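# Three arms lay duct in trench, close both covers

## Task

Put the duct down inside the covered trench, then close both covers again. It only counts if the duct and covers stay in place without any robot holding them. Afterwards, open the grippers and move the arms away.

## Robot and tools

Setup: three identical i2rt Big YAM arms, named arm1, arm2 and arm3. Each has six joints, a two-finger gripper and a wrist camera. There is also a fixed room camera, cam_high, not carried by any arm. With joints 1 and 6 at 0 and the hand level and pointing forward, the wrist camera sits above the hand and looks toward the fingertips. The hand can reach roughly 1.0 m from the joint 1 axis.

Frames: poses share one scene frame with its origin on the floor and +z up. The hand point is midway between the fingertips. The hand's z axis runs along the fingers, and the fingers close along its y axis. Each arm's foot pose is real but never printed. Calls only use joint values, never Cartesian poses.

execute_actions(actions, cameras): actions is a list holding exactly one action, or an empty list, which just reports the state and images. An action is an object keyed by robot name ("arm1", "arm2", "arm3"). Under each name goes "joints", an object of absolute joint targets by name (not offsets). Any subset of joints may be named. Allowed keys, units and ranges:
- joint1_rad: -2.879 to 2.879, tolerance 0.045. Turns the arm about its foot; positive is counter-clockwise seen from above; 0 points the way the foot faces.
- joint2_rad: 0 to 3.141, tolerance 0.14. Shoulder; 0 has the upper arm pointing back, about level; larger values raise it and then bring it forward.
- joint3_rad: 0 to 3.019, tolerance 0.09. Elbow; 0 folds the forearm onto the upper arm; larger values open it.
- joint4_rad: -1.692 to 1.57, tolerance 0.055. Hand pitch; positive tips the fingers up.
- joint5_rad: -1.57 to 1.57, tolerance 0.03. Sideways hand swing; positive goes to the arm's right.
- joint6_rad: -2.094 to 2.094, tolerance 0.035. Hand roll; positive is clockwise viewed from behind the hand.
- gripper_m: 0 to 0.093 m, tolerance 0.003. Fingertip gap. Each finger pad pushes with roughly 50 to 62 N at most, less on some grippers.
Example: {"arm1": {"joints": {"gripper_m": 0.05}}, "arm2": {"joints": {"joint1_rad": 0.3}}}.
All motions in one action begin together but may finish at different times. Joints move at different speeds, so the hand can swing wide between postures. A joint or arm left out of an action may still be driving toward an earlier target, and joint_status will not show it. An unknown key or out-of-range number rejects the whole call and nothing moves. cameras is a list drawn from arm1_cam_wrist, arm2_cam_wrist, arm3_cam_wrist, cam_high or "all"; omitted, null or ["all"] returns every camera, [] returns none, and an unknown name rejects the call. The images are taken when the call ends, in the order given by the "pictures" line.

wait(seconds): 0 to 10 s. Sends nothing new; the scene keeps running and the same state and images come back as with an empty action.

zoom_image(camera, region): a sharper look at part of the latest full image from one camera. region is [x0, y0, x1, y1] in image pixels, (0,0) at top-left, no bigger than 504 by 504.

finished_scene(scene): ends the given scene (1 or 2) after the robots have held the last command, and cannot be undone. Its result says if the task succeeded and gives the next task. Only call it when the goal holds without robot help. Replying with no tool call ends everything.

Reading results: joint_status reports how each commanded motion ended. "off_target": stopped short and possibly still pushing. "contact_stop" or "time_out": the old target is dropped and the joint holds where it stopped; however, a timed-out joint may keep a target no more than 0.375, 0.375, 0.113, 0.225, 0.075, 0.3 rad (joints 1 to 6) from its current position and keep pushing, and it will move there if the path clears. on_its_own lists what this call did not command; "held at" gives the held target, not the actual position. To relieve a push, send the joint its reported position. "joint command not followed" (often with a "cause:" line) means a built-in collision check, keeping arms off themselves and each other, blocked that arm's joint targets; the gripper part still runs. Such joints read "not_followed", and the arm may retry them on every later action until valid targets are sent or the path clears. Calls with no action never print this line. A joint holding a load up slowly sags. Very small target changes may not move a joint. If a call reports a stop, later execute_actions, wait and finished_scene calls in that same reply are skipped.

Heat: holding loads warms motors, even while you think. From 85 °C a MOTOR HOT line appears; at 100 °C that arm and its gripper go limp and it drops (OVER-TEMPERATURE FAULT). Its unmet keys then show "limit_stop_at_motor_heat"; resend the targets. Some heat carries into the next scene.

Cautions: an arm does not halt on contact and can push hard. A hard press between two robots fails and ends the run, and a hard hit may too; nothing in the state reports robot-to-robot contact, and the collision check can be late and ignores fingers, gripper housings and wrist cameras. Objects touching robots do not count. Arms do not wait for each other. Never knock anything out of the work area or onto the floor. Avoid drops, slips, slams and heavy pushing. Loose objects may occasionally get nudged by something. The robot keeps holding the last command while you think. Shorter robot motion is better.

Each tool is called after "Call:" in YAML: its name, and indented under it one key for each argument.

## Session

Call:
execute_actions:
  actions: []

Scene clock: 0.00 s.
arm1.joint_positions: joint1_rad=+0.031 joint2_rad=+0.559 joint3_rad=+1.384 joint4_rad=-1.366 joint5_rad=-0.025 joint6_rad=-0.447 gripper_m=+0.094
arm1.joint_status: not commanded
arm1.hand: x=-0.7610 y=-0.0643 z=+1.5156 quat_wxyz=(-0.480, +0.197, -0.849, +0.104) (m; scene frame)
arm2.joint_positions: joint1_rad=+0.059 joint2_rad=+0.500 joint3_rad=+1.446 joint4_rad=-1.254 joint5_rad=-0.083 joint6_rad=+0.491 gripper_m=+0.094
arm2.joint_status: not commanded
arm2.hand: x=+0.0126 y=-0.3624 z=+1.3376 quat_wxyz=(-0.263, +0.447, -0.677, -0.523) (m; scene frame)
arm3.joint_positions: joint1_rad=+0.367 joint2_rad=+0.492 joint3_rad=+1.362 joint4_rad=-1.351 joint5_rad=+0.278 joint6_rad=+0.065 gripper_m=+0.094
arm3.joint_status: not commanded
arm3.hand: x=+0.7882 y=-0.1166 z=+1.4652 quat_wxyz=(-0.007, +0.847, +0.052, -0.528) (m; scene frame)
pictures: arm1_cam_wrist, arm2_cam_wrist, arm3_cam_wrist, cam_high
Images, in order (width x height): arm1_cam_wrist 672x504, arm2_cam_wrist 672x504, arm3_cam_wrist 672x504, cam_high 672x504.

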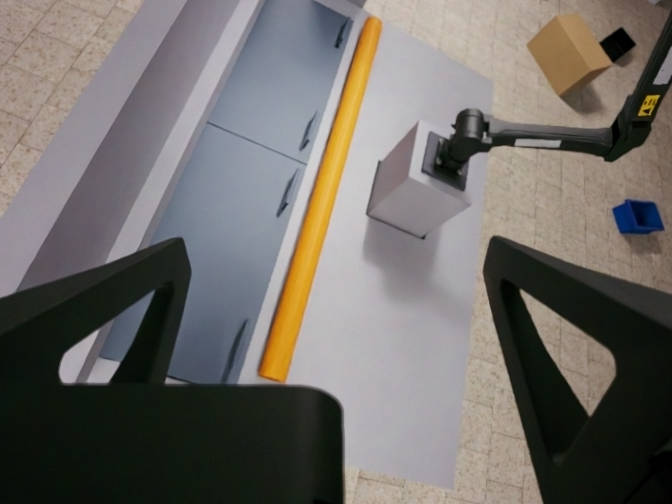

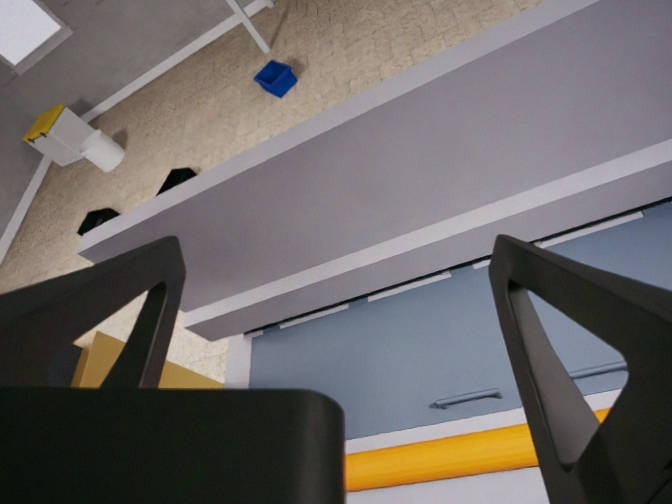

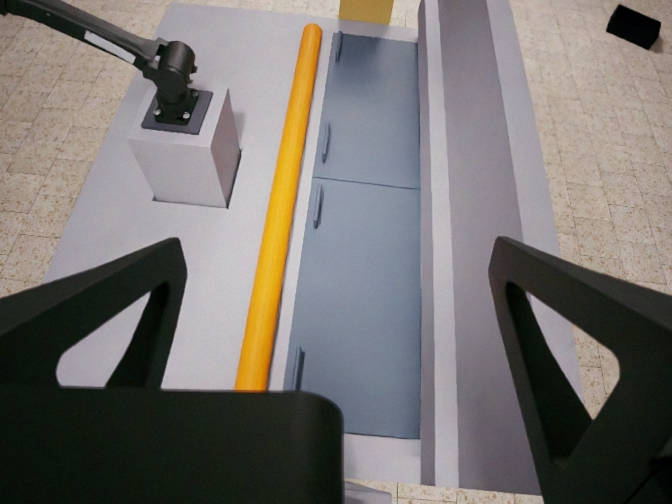

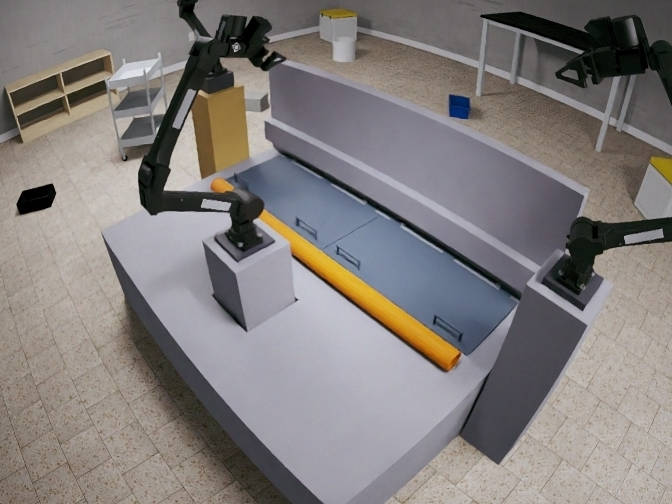

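Call:
zoom_image:
  camera: "cam_high"
  region: [180, 60, 620, 390]

Call:
zoom_image:
  camera: "arm3_cam_wrist"
  region: [200, 0, 500, 440]

Region (180, 60, 620, 390) of cam_high's 672x504 image, scaled by 1.145, with more detail than that image has; it fills the top 378 rows of this view, and the rest is white.

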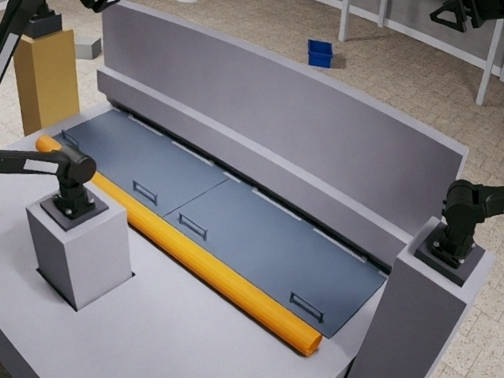

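Region (200, 0, 500, 440) of arm3_cam_wrist's 672x504 image, scaled by 1.145, with more detail than that image has; it fills the left 344 columns of this view, and the rest is white.

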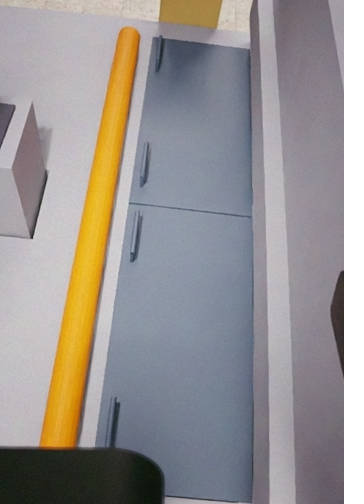

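Call:
execute_actions:
  actions:
    - {"arm1":{"joints":{"joint2_rad":0.95}},"arm2":{"joints":{"joint3_rad":1.05}},"arm3":{"joints":{"joint5_rad":-0.1}}}
  cameras: ["cam_high"]

Scene clock: 1.90 s.
arm1.joint_positions: joint1_rad=+0.031 joint2_rad=+0.954 joint3_rad=+1.384 joint4_rad=-1.366 joint5_rad=-0.025 joint6_rad=-0.447 gripper_m=+0.094
arm1.joint_status: all done
arm1.hand: x=-0.6167 y=-0.0665 z=+1.4119 quat_wxyz=(-0.304, +0.211, -0.927, +0.062) (m; scene frame)
arm2.joint_positions: joint1_rad=+0.059 joint2_rad=+0.508 joint3_rad=+1.040 joint4_rad=-1.254 joint5_rad=-0.083 joint6_rad=+0.491 gripper_m=+0.094
arm2.joint_status: all done
arm2.hand: x=+0.0103 y=-0.3075 z=+1.1355 quat_wxyz=(-0.169, +0.495, -0.767, -0.370) (m; scene frame)
arm3.joint_positions: joint1_rad=+0.367 joint2_rad=+0.492 joint3_rad=+1.362 joint4_rad=-1.351 joint5_rad=-0.095 joint6_rad=+0.065 gripper_m=+0.094
arm3.joint_status: all done
arm3.hand: x=+0.8055 y=-0.1778 z=+1.4626 quat_wxyz=(+0.149, +0.840, +0.149, -0.499) (m; scene frame)
pictures: cam_high
Images, in order (width x height): cam_high 672x504.

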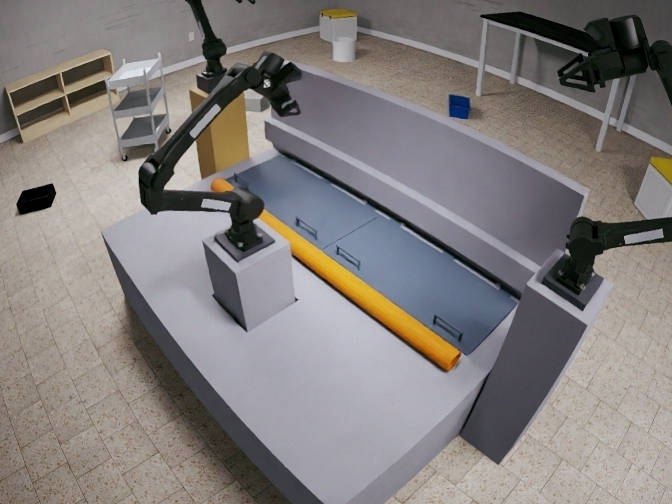

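Call:
execute_actions:
  actions:
    - {"arm1":{"joints":{"joint4_rad":-0.9}},"arm2":{"joints":{"joint2_rad":0.9}},"arm3":{"joints":{"joint1_rad":0.0}}}
  cameras: ["cam_high"]

Scene clock: 3.47 s.
arm1.joint_positions: joint1_rad=+0.031 joint2_rad=+0.954 joint3_rad=+1.384 joint4_rad=-0.917 joint5_rad=-0.025 joint6_rad=-0.447 gripper_m=+0.094
arm1.joint_status: all done
arm1.hand: x=-0.5449 y=-0.0666 z=+1.4944 quat_wxyz=(-0.502, +0.194, -0.836, +0.109) (m; scene frame)
arm2.joint_positions: joint1_rad=+0.059 joint2_rad=+0.906 joint3_rad=+1.040 joint4_rad=-1.254 joint5_rad=-0.083 joint6_rad=+0.491 gripper_m=+0.094
arm2.joint_status: all done
arm2.hand: x=+0.0072 y=-0.2192 z=+1.0293 quat_wxyz=(-0.072, +0.522, -0.824, -0.209) (m; scene frame)
arm3.joint_positions: joint1_rad=+0.005 joint2_rad=+0.492 joint3_rad=+1.362 joint4_rad=-1.351 joint5_rad=-0.097 joint6_rad=+0.065 gripper_m=+0.094
arm3.joint_status: all done
arm3.hand: x=+0.7883 y=-0.1140 z=+1.4625 quat_wxyz=(+0.058, +0.854, -0.005, -0.518) (m; scene frame)
pictures: cam_high
Images, in order (width x height): cam_high 672x504.

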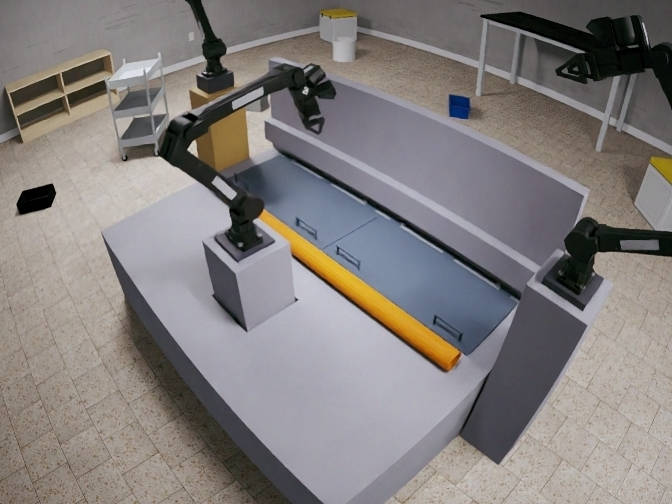

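Call:
execute_actions:
  actions:
    - {"arm1":{"joints":{"joint1_rad":0.0,"joint2_rad":1.36,"joint3_rad":0.69,"joint4_rad":-0.9,"joint5_rad":0,"joint6_rad":0}},"arm2":{"joints":{"joint1_rad":0.02,"joint2_rad":1.3,"joint3_rad":0.8,"joint4_rad":-1.07,"joint5_rad":0,"joint6_rad":0}},"arm3":{"joints":{"joint1_rad":0.0,"joint2_rad":1.36,"joint3_rad":0.69,"joint4_rad":-0.9,"joint5_rad":0,"joint6_rad":0}}}

Scene clock: 5.93 s.
arm1.joint_positions: joint1_rad=+0.008 joint2_rad=+1.373 joint3_rad=+0.693 joint4_rad=-0.902 joint5_rad=-0.002 joint6_rad=-0.012 gripper_m=+0.094
arm1.joint_status: all done
arm1.hand: x=-0.6617 y=-0.0802 z=+1.0014 quat_wxyz=(+0.008, -0.011, -1.000, +0.002) (m; scene frame)
arm2.joint_positions: joint1_rad=+0.025 joint2_rad=+1.310 joint3_rad=+0.780 joint4_rad=-1.085 joint5_rad=-0.003 joint6_rad=+0.014 gripper_m=+0.094
arm2.joint_status: all done
arm2.hand: x=+0.0315 y=-0.2405 z=+0.8037 quat_wxyz=(+0.023, +0.700, -0.713, +0.019) (m; scene frame)
arm3.joint_positions: joint1_rad=+0.005 joint2_rad=+1.345 joint3_rad=+0.690 joint4_rad=-0.911 joint5_rad=-0.005 joint6_rad=+0.013 gripper_m=+0.094
arm3.joint_status: all done
arm3.hand: x=+0.6630 y=-0.0991 z=+0.9518 quat_wxyz=(+0.004, +1.000, -0.008, -0.004) (m; scene frame)
pictures: arm1_cam_wrist, arm2_cam_wrist, arm3_cam_wrist, cam_high
Images, in order (width x height): arm1_cam_wrist 672x504, arm2_cam_wrist 672x504, arm3_cam_wrist 672x504, cam_high 672x504.

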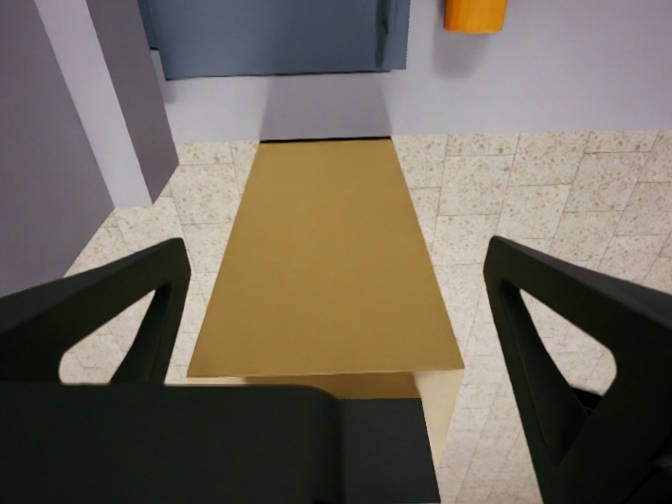

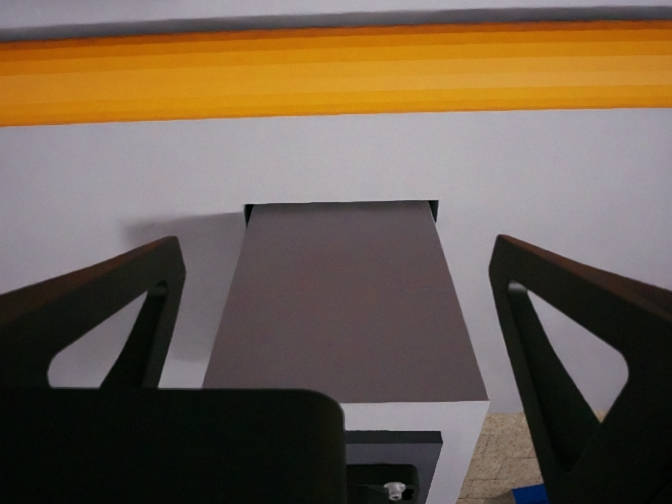

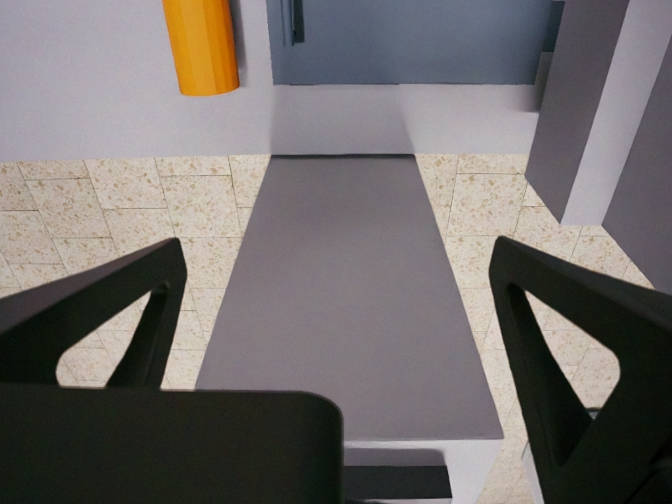

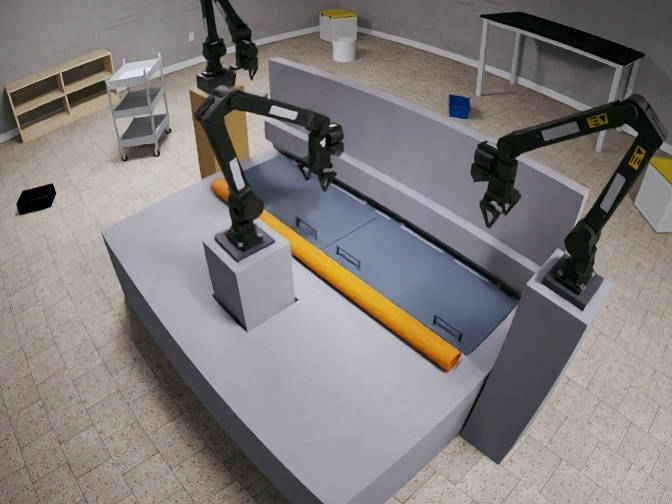

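Call:
execute_actions:
  actions:
    - {"arm1":{"joints":{"joint1_rad":-0.197,"joint2_rad":2.2,"joint3_rad":0.847,"joint4_rad":-0.21,"joint6_rad":-0.24}},"arm2":{"joints":{"joint2_rad":1.377,"joint3_rad":0.55,"joint4_rad":-0.717,"joint6_rad":1.57}},"arm3":{"joints":{"joint1_rad":0.166,"joint2_rad":2.018,"joint3_rad":0.793,"joint4_rad":-0.349,"joint6_rad":0.166}}}

Scene clock: 9.60 s.
arm1.joint_positions: joint1_rad=-0.204 joint2_rad=+2.187 joint3_rad=+0.845 joint4_rad=-0.221 joint5_rad=-0.001 joint6_rad=-0.229 gripper_m=+0.094
arm1.joint_status: all done
arm1.hand: x=-0.5980 y=-0.1650 z=+0.7547 quat_wxyz=(-0.002, -0.008, -1.000, +0.004) (m; scene frame)
arm2.joint_positions: joint1_rad=+0.025 joint2_rad=+1.377 joint3_rad=+0.538 joint4_rad=-0.732 joint5_rad=-0.003 joint6_rad=+1.556 gripper_m=+0.094
arm2.joint_status: all done
arm2.hand: x=+0.0310 y=-0.2797 z=+0.7143 quat_wxyz=(+0.003, +0.005, -1.000, +0.007) (m; scene frame)
arm3.joint_positions: joint1_rad=+0.171 joint2_rad=+2.006 joint3_rad=+0.779 joint4_rad=-0.360 joint5_rad=-0.002 joint6_rad=+0.153 gripper_m=+0.094
arm3.joint_status: all done
arm3.hand: x=+0.6063 y=-0.1597 z=+0.7558 quat_wxyz=(+0.001, +1.000, +0.004, +0.006) (m; scene frame)
pictures: arm1_cam_wrist, arm2_cam_wrist, arm3_cam_wrist, cam_high
Images, in order (width x height): arm1_cam_wrist 672x504, arm2_cam_wrist 672x504, arm3_cam_wrist 672x504, cam_high 672x504.

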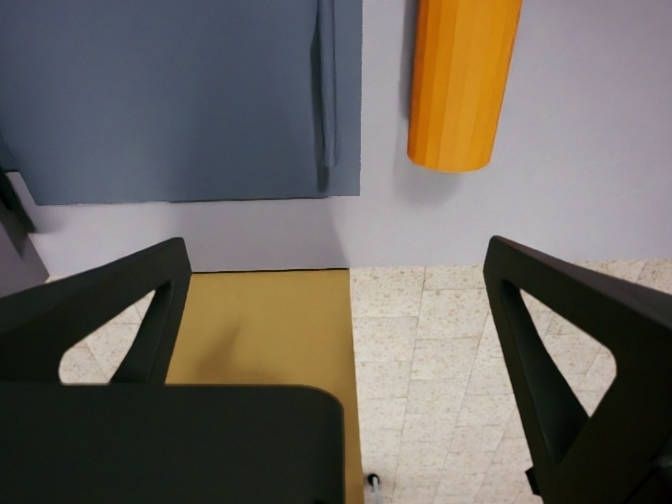

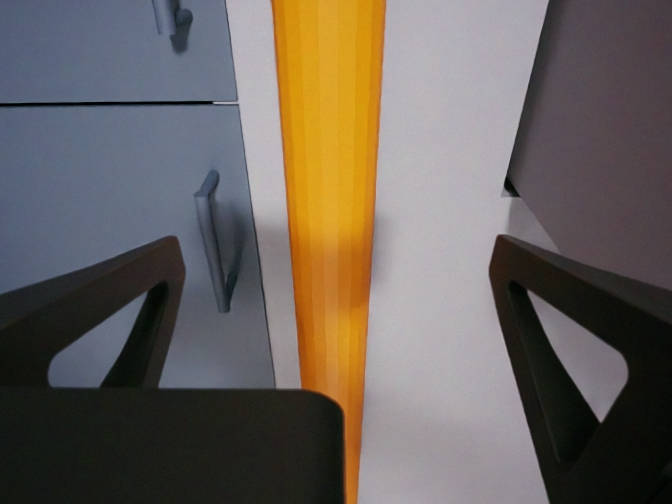

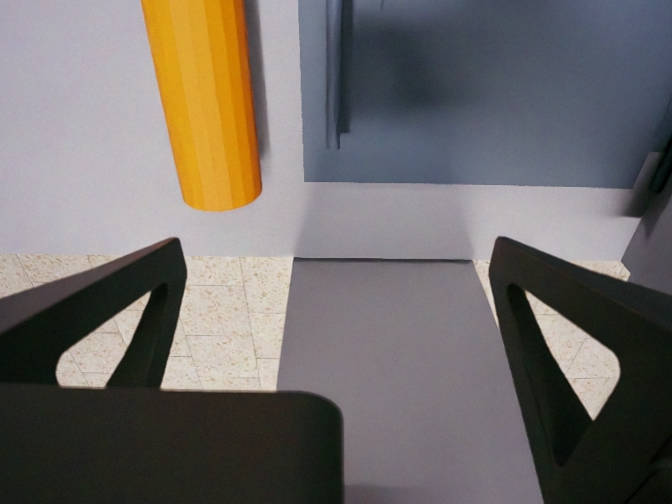

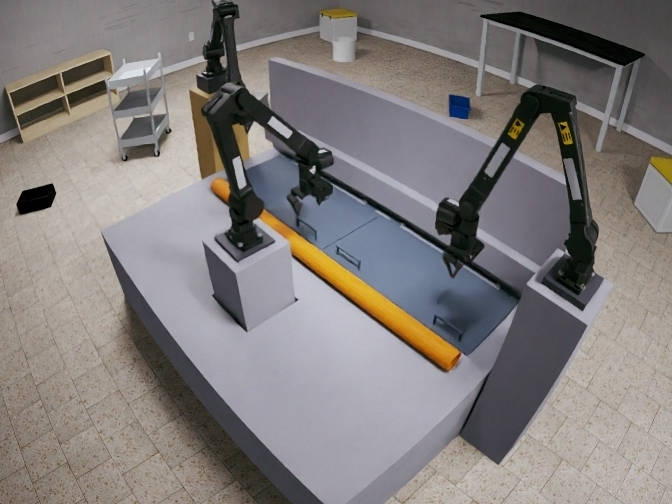

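Call:
execute_actions:
  actions:
    - {"arm1":{"joints":{"joint1_rad":-0.192,"joint2_rad":2.755,"joint3_rad":1.09,"joint4_rad":0.102,"joint6_rad":-0.25,"gripper_m":0.06}},"arm2":{"joints":{"joint2_rad":1.905,"joint3_rad":0.50,"joint4_rad":-0.136,"joint6_rad":1.58}},"arm3":{"joints":{"joint1_rad":0.178,"joint2_rad":2.592,"joint3_rad":0.962,"joint4_rad":0.068,"joint6_rad":0.18,"gripper_m":0.06}}}

Scene clock: 12.57 s.
arm1.joint_positions: joint1_rad=-0.204 joint2_rad=+2.771 joint3_rad=+1.087 joint4_rad=+0.093 joint5_rad=-0.001 joint6_rad=-0.239 gripper_m=+0.060
arm1.joint_status: all done
arm1.hand: x=-0.6311 y=-0.1584 z=+0.5514 quat_wxyz=(+0.012, -0.003, -1.000, +0.001) (m; scene frame)
arm2.joint_positions: joint1_rad=+0.025 joint2_rad=+1.899 joint3_rad=+0.503 joint4_rad=-0.151 joint5_rad=-0.003 joint6_rad=+1.566 gripper_m=+0.094
arm2.joint_status: all done
arm2.hand: x=+0.0307 y=-0.2722 z=+0.5740 quat_wxyz=(+0.003, +0.000, -1.000, -0.004) (m; scene frame)
arm3.joint_positions: joint1_rad=+0.171 joint2_rad=+2.597 joint3_rad=+0.957 joint4_rad=+0.058 joint5_rad=-0.002 joint6_rad=+0.168 gripper_m=+0.060
arm3.joint_status: all done
arm3.hand: x=+0.6216 y=-0.1576 z=+0.5576 quat_wxyz=(+0.002, +1.000, -0.003, +0.004) (m; scene frame)
pictures: arm1_cam_wrist, arm2_cam_wrist, arm3_cam_wrist, cam_high
Images, in order (width x height): arm1_cam_wrist 672x504, arm2_cam_wrist 672x504, arm3_cam_wrist 672x504, cam_high 672x504.

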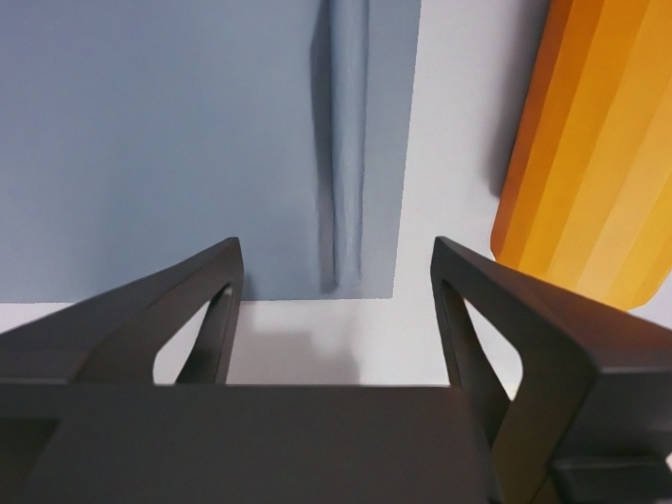

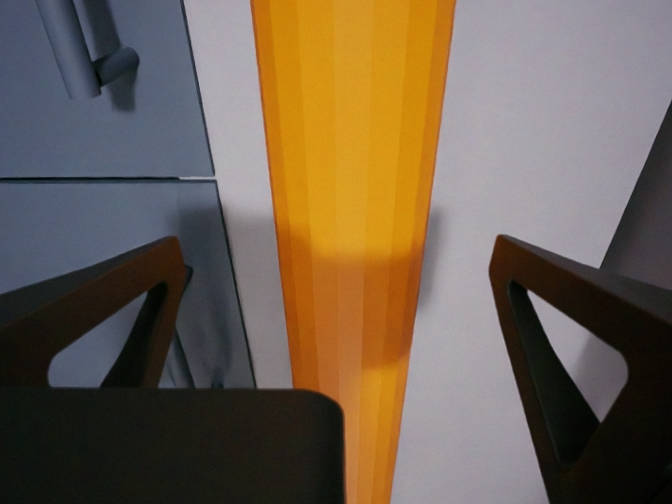

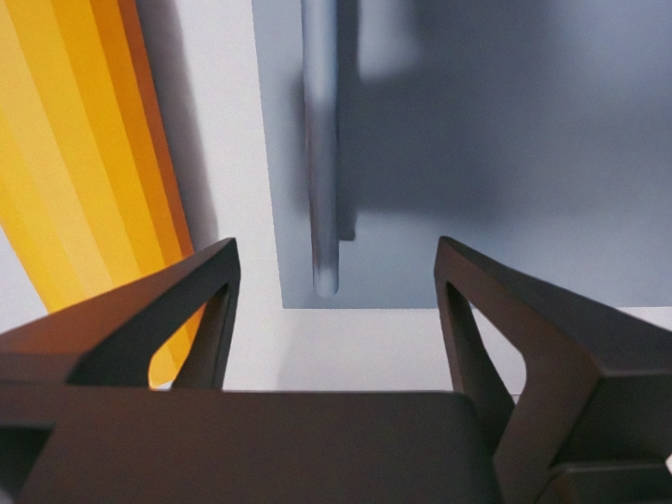

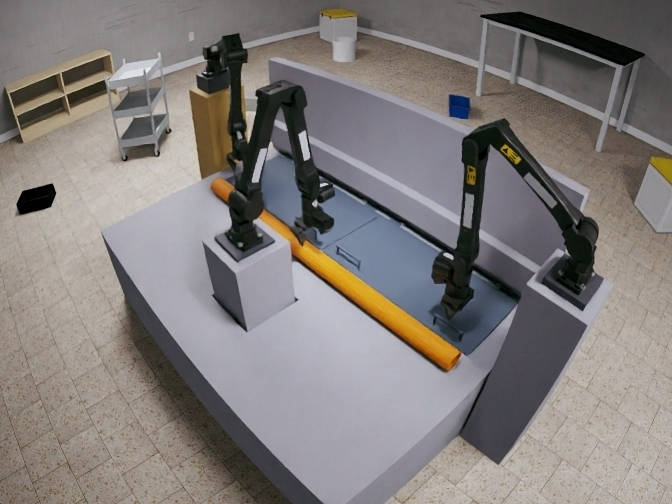

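Call:
execute_actions:
  actions:
    - {"arm1":{"joints":{"joint2_rad":2.93,"joint3_rad":1.255,"joint4_rad":0.125}},"arm2":{"joints":{"joint2_rad":2.08,"joint4_rad":0.056}},"arm3":{"joints":{"joint2_rad":2.79,"joint3_rad":1.105,"joint4_rad":0.127}}}

Scene clock: 14.90 s.
arm1.joint_positions: joint1_rad=-0.204 joint2_rad=+2.915 joint3_rad=+1.254 joint4_rad=+0.122 joint5_rad=-0.001 joint6_rad=-0.239 gripper_m=+0.060
arm1.joint_status: all done
arm1.hand: x=-0.6042 y=-0.1656 z=+0.4956 quat_wxyz=(-0.013, -0.003, -1.000, +0.007) (m; scene frame)
arm2.joint_positions: joint1_rad=+0.025 joint2_rad=+2.081 joint3_rad=+0.503 joint4_rad=+0.041 joint5_rad=-0.003 joint6_rad=+1.567 gripper_m=+0.094
arm2.joint_status: all done
arm2.hand: x=+0.0305 y=-0.2816 z=+0.5292 quat_wxyz=(+0.003, +0.000, -1.000, -0.009) (m; scene frame)
arm3.joint_positions: joint1_rad=+0.171 joint2_rad=+2.782 joint3_rad=+1.103 joint4_rad=+0.124 joint5_rad=-0.002 joint6_rad=+0.168 gripper_m=+0.060
arm3.joint_status: all done
arm3.hand: x=+0.6102 y=-0.1596 z=+0.4904 quat_wxyz=(+0.004, +1.000, -0.003, -0.010) (m; scene frame)
pictures: arm1_cam_wrist, arm2_cam_wrist, arm3_cam_wrist, cam_high
Images, in order (width x height): arm1_cam_wrist 672x504, arm2_cam_wrist 672x504, arm3_cam_wrist 672x504, cam_high 672x504.

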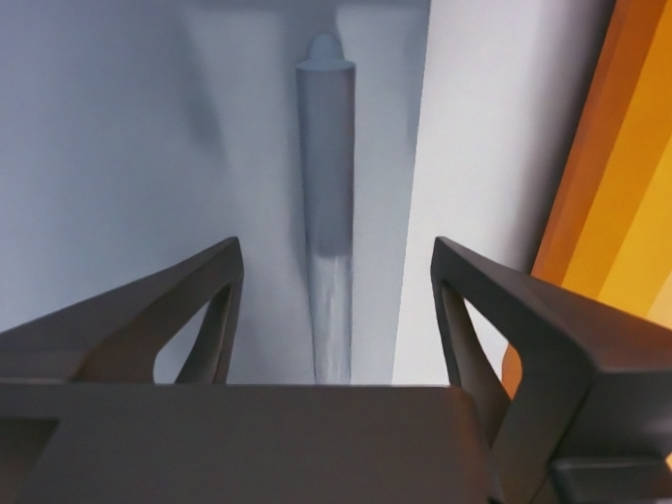

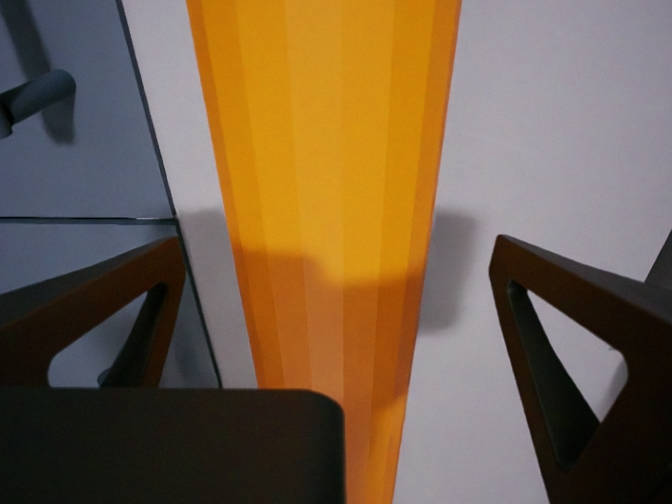

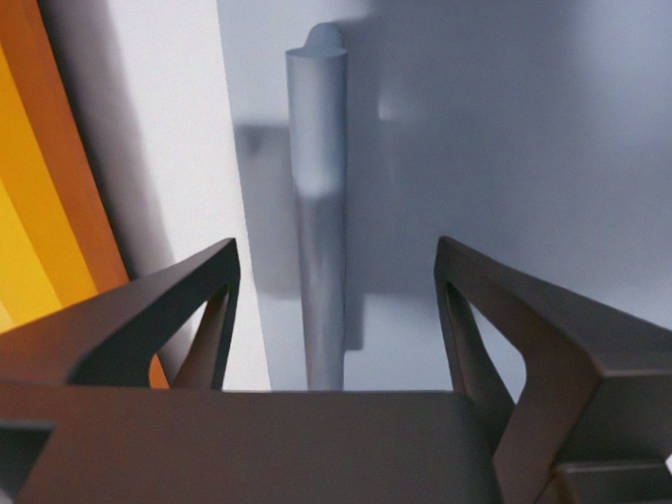

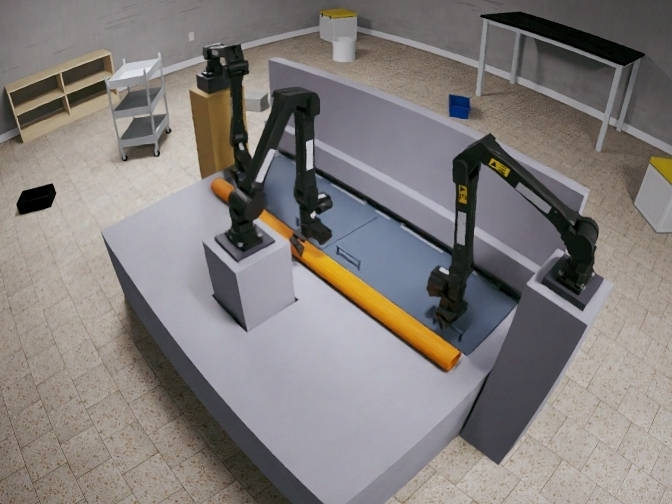

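Call:
execute_actions:
  actions:
    - {"arm1":{"joints":{"joint2_rad":2.95}},"arm2":{"joints":{"joint2_rad":2.195,"joint3_rad":0.555,"joint4_rad":0.095}},"arm3":{"joints":{"joint2_rad":2.805}}}
  cameras: ["arm2_cam_wrist"]

Scene clock: 16.17 s.
arm1.joint_positions: joint1_rad=-0.204 joint2_rad=+2.917 joint3_rad=+1.254 joint4_rad=+0.122 joint5_rad=-0.001 joint6_rad=-0.239 gripper_m=+0.060
arm1.joint_status: all done
arm1.hand: x=-0.6056 y=-0.1652 z=+0.4948 quat_wxyz=(-0.012, -0.003, -1.000, +0.007) (m; scene frame)
arm2.joint_positions: joint1_rad=+0.025 joint2_rad=+2.191 joint3_rad=+0.550 joint4_rad=+0.080 joint5_rad=-0.003 joint6_rad=+1.567 gripper_m=+0.094
arm2.joint_status: all done
arm2.hand: x=+0.0304 y=-0.2806 z=+0.5013 quat_wxyz=(+0.003, +0.000, -1.000, +0.002) (m; scene frame)
arm3.joint_positions: joint1_rad=+0.171 joint2_rad=+2.782 joint3_rad=+1.103 joint4_rad=+0.124 joint5_rad=-0.002 joint6_rad=+0.168 gripper_m=+0.060
arm3.joint_status: all done
arm3.hand: x=+0.6102 y=-0.1596 z=+0.4904 quat_wxyz=(+0.004, +1.000, -0.003, -0.010) (m; scene frame)
pictures: arm2_cam_wrist
Images, in order (width x height): arm2_cam_wrist 672x504.

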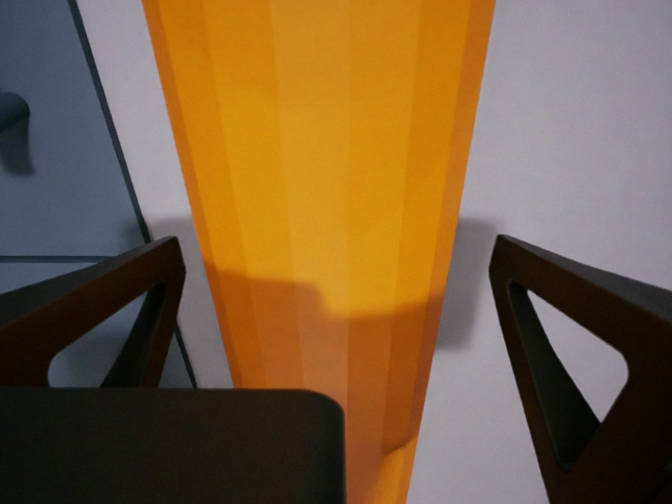

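Call:
execute_actions:
  actions:
    - {"arm1":{"joints":{"joint2_rad":2.975}},"arm2":{"joints":{"joint2_rad":2.30,"joint3_rad":0.598,"joint4_rad":0.162}},"arm3":{"joints":{"gripper_m":0.0}}}

Scene clock: 17.13 s.
arm1.joint_positions: joint1_rad=-0.204 joint2_rad=+2.951 joint3_rad=+1.254 joint4_rad=+0.122 joint5_rad=-0.001 joint6_rad=-0.239 gripper_m=+0.060
arm1.joint_status: all done
arm1.hand: x=-0.6258 y=-0.1603 z=+0.4831 quat_wxyz=(+0.004, -0.003, -1.000, +0.003) (m; scene frame)
arm2.joint_positions: joint1_rad=+0.025 joint2_rad=+2.295 joint3_rad=+0.596 joint4_rad=+0.147 joint5_rad=-0.003 joint6_rad=+1.567 gripper_m=+0.094
arm2.joint_status: all done
arm2.hand: x=+0.0304 y=-0.2742 z=+0.4735 quat_wxyz=(+0.003, +0.000, -1.000, -0.002) (m; scene frame)
arm3.joint_positions: joint1_rad=+0.179 joint2_rad=+2.782 joint3_rad=+1.104 joint4_rad=+0.124 joint5_rad=-0.008 joint6_rad=+0.171 gripper_m=+0.010
arm3.joint_status: gripper_m off_target (ended at +0.010, target +0.000)
arm3.hand: x=+0.6103 y=-0.1634 z=+0.4903 quat_wxyz=(+0.007, +1.000, -0.001, -0.010) (m; scene frame)
pictures: arm1_cam_wrist, arm2_cam_wrist, arm3_cam_wrist, cam_high
Images, in order (width x height): arm1_cam_wrist 672x504, arm2_cam_wrist 672x504, arm3_cam_wrist 672x504, cam_high 672x504.

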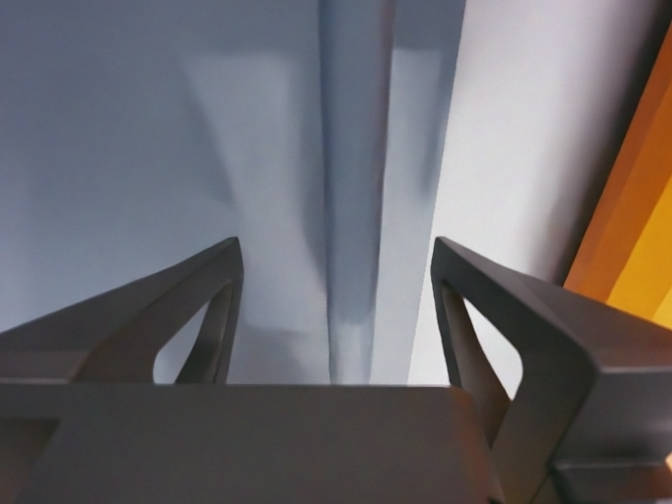

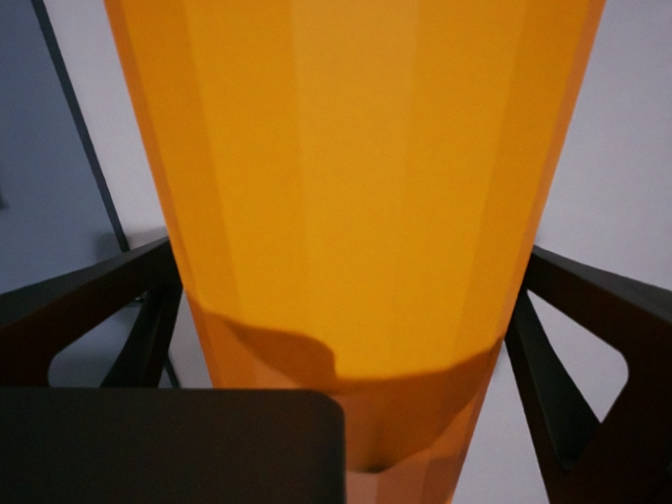

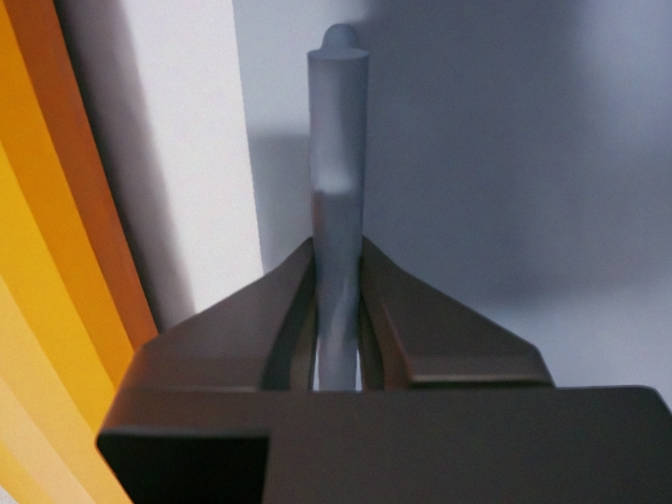

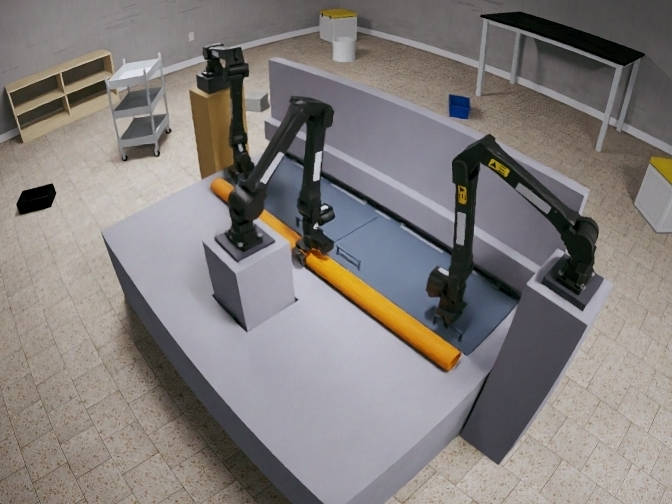

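Call:
execute_actions:
  actions:
    - {"arm1":{"joints":{"gripper_m":0.0}},"arm2":{"joints":{"gripper_m":0.05}}}
  cameras: ["arm1_cam_wrist"]

Scene clock: 17.93 s.
arm1.joint_positions: joint1_rad=-0.206 joint2_rad=+2.951 joint3_rad=+1.255 joint4_rad=+0.123 joint5_rad=+0.014 joint6_rad=-0.248 gripper_m=+0.009
arm1.joint_status: gripper_m off_target (ended at +0.009, target +0.000)
arm1.hand: x=-0.6258 y=-0.1638 z=+0.4831 quat_wxyz=(+0.005, +0.000, -1.000, +0.010) (m; scene frame)
arm2.joint_positions: joint1_rad=+0.025 joint2_rad=+2.297 joint3_rad=+0.593 joint4_rad=+0.148 joint5_rad=-0.003 joint6_rad=+1.565 gripper_m=+0.074
arm2.joint_status: gripper_m off_target (ended at +0.074, target +0.050)
arm2.hand: x=+0.0303 y=-0.2766 z=+0.4732 quat_wxyz=(+0.003, +0.001, -1.000, +0.000) (m; scene frame)
arm3.joint_positions: joint1_rad=+0.179 joint2_rad=+2.782 joint3_rad=+1.104 joint4_rad=+0.124 joint5_rad=-0.008 joint6_rad=+0.171 gripper_m=+0.010
arm3.joint_status: not commanded
arm3.hand: x=+0.6103 y=-0.1634 z=+0.4903 quat_wxyz=(+0.007, +1.000, -0.001, -0.010) (m; scene frame)
pictures: arm1_cam_wrist
Images, in order (width x height): arm1_cam_wrist 672x504.

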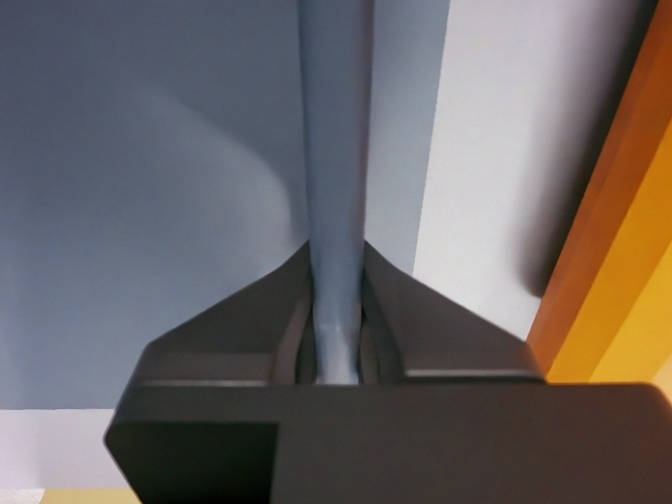

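Call:
execute_actions:
  actions:
    - {"arm1":{"joints":{"joint1_rad":-0.145,"joint2_rad":2.73,"joint3_rad":1.054,"joint4_rad":0.115,"joint6_rad":-0.185}},"arm3":{"joints":{"joint1_rad":0.123,"joint2_rad":2.55,"joint3_rad":0.94,"joint4_rad":0.06,"joint6_rad":0.113}}}

Scene clock: 19.57 s.
arm1.joint_positions: joint1_rad=-0.167 joint2_rad=+2.796 joint3_rad=+1.097 joint4_rad=+0.135 joint5_rad=+0.022 joint6_rad=-0.209 gripper_m=+0.009
arm1.joint_status: all done
arm1.hand: x=-0.6264 y=-0.1503 z=+0.5425 quat_wxyz=(+0.001, +0.000, -1.000, +0.015) (m; scene frame)
arm2.joint_positions: joint1_rad=+0.025 joint2_rad=+2.297 joint3_rad=+0.593 joint4_rad=+0.148 joint5_rad=-0.003 joint6_rad=+1.565 gripper_m=+0.074
arm2.joint_status: not commanded
arm2.hand: x=+0.0303 y=-0.2766 z=+0.4732 quat_wxyz=(+0.003, +0.001, -1.000, +0.000) (m; scene frame)
arm3.joint_positions: joint1_rad=+0.137 joint2_rad=+2.619 joint3_rad=+0.980 joint4_rad=+0.084 joint5_rad=-0.021 joint6_rad=+0.130 gripper_m=+0.011
arm3.joint_status: all done
arm3.hand: x=+0.6100 y=-0.1500 z=+0.5495 quat_wxyz=(+0.013, +1.000, -0.001, -0.009) (m; scene frame)
pictures: arm1_cam_wrist, arm2_cam_wrist, arm3_cam_wrist, cam_high
Images, in order (width x height): arm1_cam_wrist 672x504, arm2_cam_wrist 672x504, arm3_cam_wrist 672x504, cam_high 672x504.

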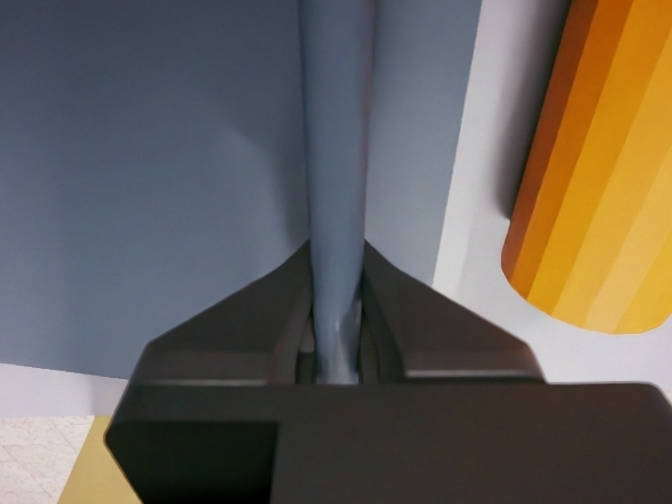

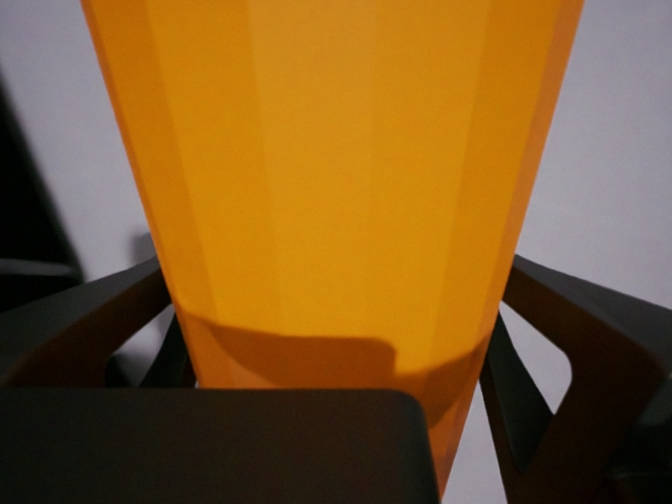

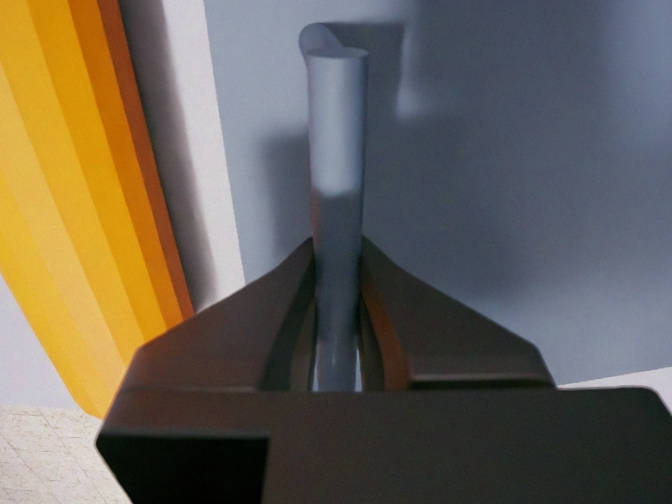

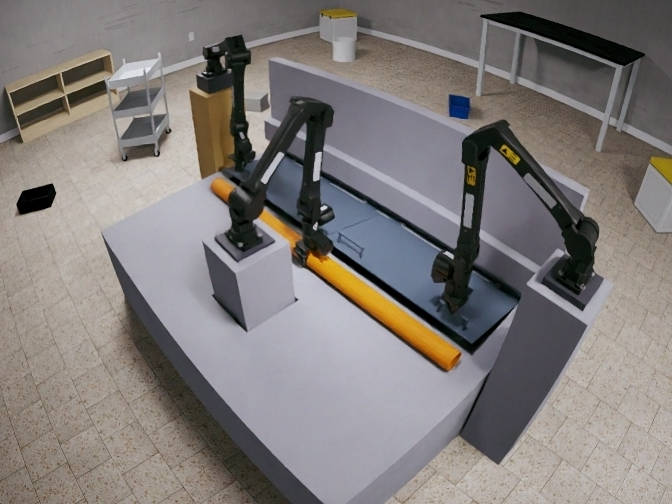

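Call:
execute_actions:
  actions:
    - {"arm1":{"joints":{"joint1_rad":0.035,"joint2_rad":2.42,"joint3_rad":0.865,"joint4_rad":0.04,"joint6_rad":-0.01}},"arm3":{"joints":{"joint1_rad":-0.054,"joint2_rad":2.225,"joint3_rad":0.80,"joint4_rad":-0.072,"joint6_rad":-0.057}}}
  cameras: ["cam_high","arm3_cam_wrist"]

Scene clock: 21.03 s.
arm1.joint_positions: joint1_rad=+0.003 joint2_rad=+2.487 joint3_rad=+0.867 joint4_rad=+0.047 joint5_rad=+0.038 joint6_rad=-0.038 gripper_m=+0.009
arm1.joint_status: all done
arm1.hand: x=-0.6275 y=-0.0925 z=+0.6521 quat_wxyz=(+0.004, +0.000, -1.000, +0.023) (m; scene frame)
arm2.joint_positions: joint1_rad=+0.025 joint2_rad=+2.297 joint3_rad=+0.593 joint4_rad=+0.148 joint5_rad=-0.003 joint6_rad=+1.565 gripper_m=+0.074
arm2.joint_status: not commanded
arm2.hand: x=+0.0303 y=-0.2766 z=+0.4732 quat_wxyz=(+0.003, +0.001, -1.000, +0.000) (m; scene frame)
arm3.joint_positions: joint1_rad=-0.028 joint2_rad=+2.291 joint3_rad=+0.804 joint4_rad=-0.062 joint5_rad=-0.038 joint6_rad=-0.036 gripper_m=+0.011
arm3.joint_status: all done
arm3.hand: x=+0.6093 y=-0.0934 z=+0.6597 quat_wxyz=(+0.020, +1.000, +0.000, -0.013) (m; scene frame)
pictures: arm3_cam_wrist, cam_high
Images, in order (width x height): arm3_cam_wrist 672x504, cam_high 672x504.

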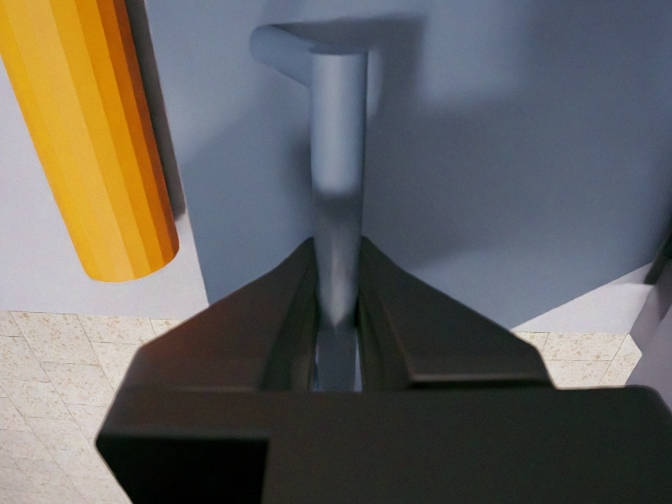

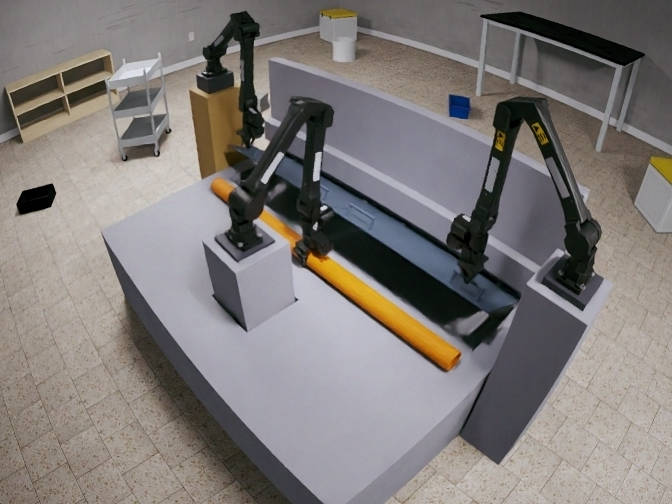

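Call:
execute_actions:
  actions:
    - {"arm1":{"joints":{"joint1_rad":0.29,"joint2_rad":2.185,"joint3_rad":0.771,"joint4_rad":-0.112,"joint6_rad":0.235}},"arm3":{"joints":{"joint1_rad":-0.30,"joint2_rad":1.997,"joint3_rad":0.769,"joint4_rad":-0.28,"joint6_rad":-0.29}}}
  cameras: ["cam_high","arm3_cam_wrist"]

Scene clock: 22.43 s.
arm1.joint_positions: joint1_rad=+0.262 joint2_rad=+2.226 joint3_rad=+0.766 joint4_rad=-0.110 joint5_rad=+0.038 joint6_rad=+0.219 gripper_m=+0.010
arm1.joint_status: all done
arm1.hand: x=-0.6296 y=-0.0024 z=+0.7353 quat_wxyz=(-0.002, +0.001, -1.000, +0.022) (m; scene frame)
arm2.joint_positions: joint1_rad=+0.025 joint2_rad=+2.297 joint3_rad=+0.593 joint4_rad=+0.148 joint5_rad=-0.003 joint6_rad=+1.565 gripper_m=+0.074
arm2.joint_status: not commanded
arm2.hand: x=+0.0303 y=-0.2766 z=+0.4732 quat_wxyz=(+0.003, +0.001, -1.000, +0.000) (m; scene frame)
arm3.joint_positions: joint1_rad=-0.270 joint2_rad=+2.035 joint3_rad=+0.766 joint4_rad=-0.276 joint5_rad=-0.042 joint6_rad=-0.273 gripper_m=+0.011
arm3.joint_status: all done
arm3.hand: x=+0.6098 y=-0.0045 z=+0.7439 quat_wxyz=(+0.018, +1.000, -0.003, -0.020) (m; scene frame)
pictures: arm3_cam_wrist, cam_high
Images, in order (width x height): arm3_cam_wrist 672x504, cam_high 672x504.

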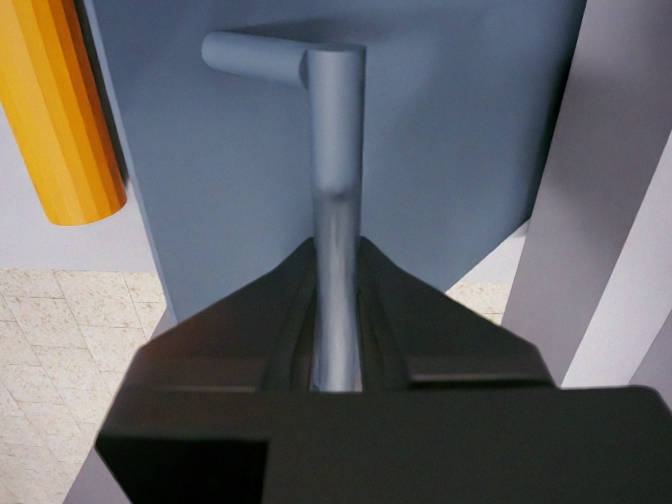

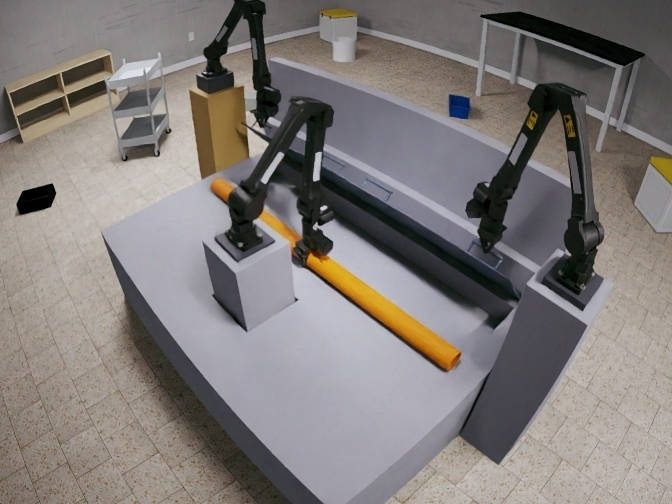

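Call:
zoom_image:
  camera: "cam_high"
  region: [330, 150, 580, 380]

Region (330, 150, 580, 380) of cam_high's 672x504 image, scaled by 2.016, with more detail than that image has; it fills the top 464 rows of this view, and the rest is white.

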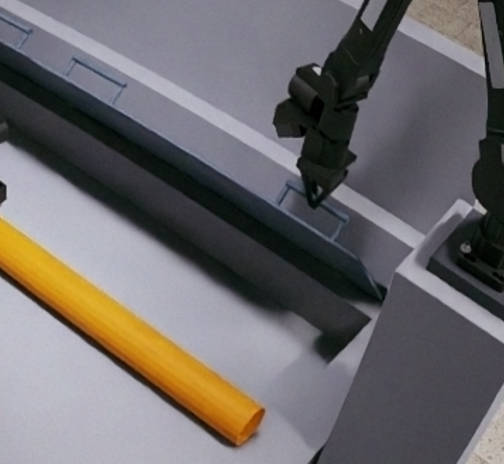

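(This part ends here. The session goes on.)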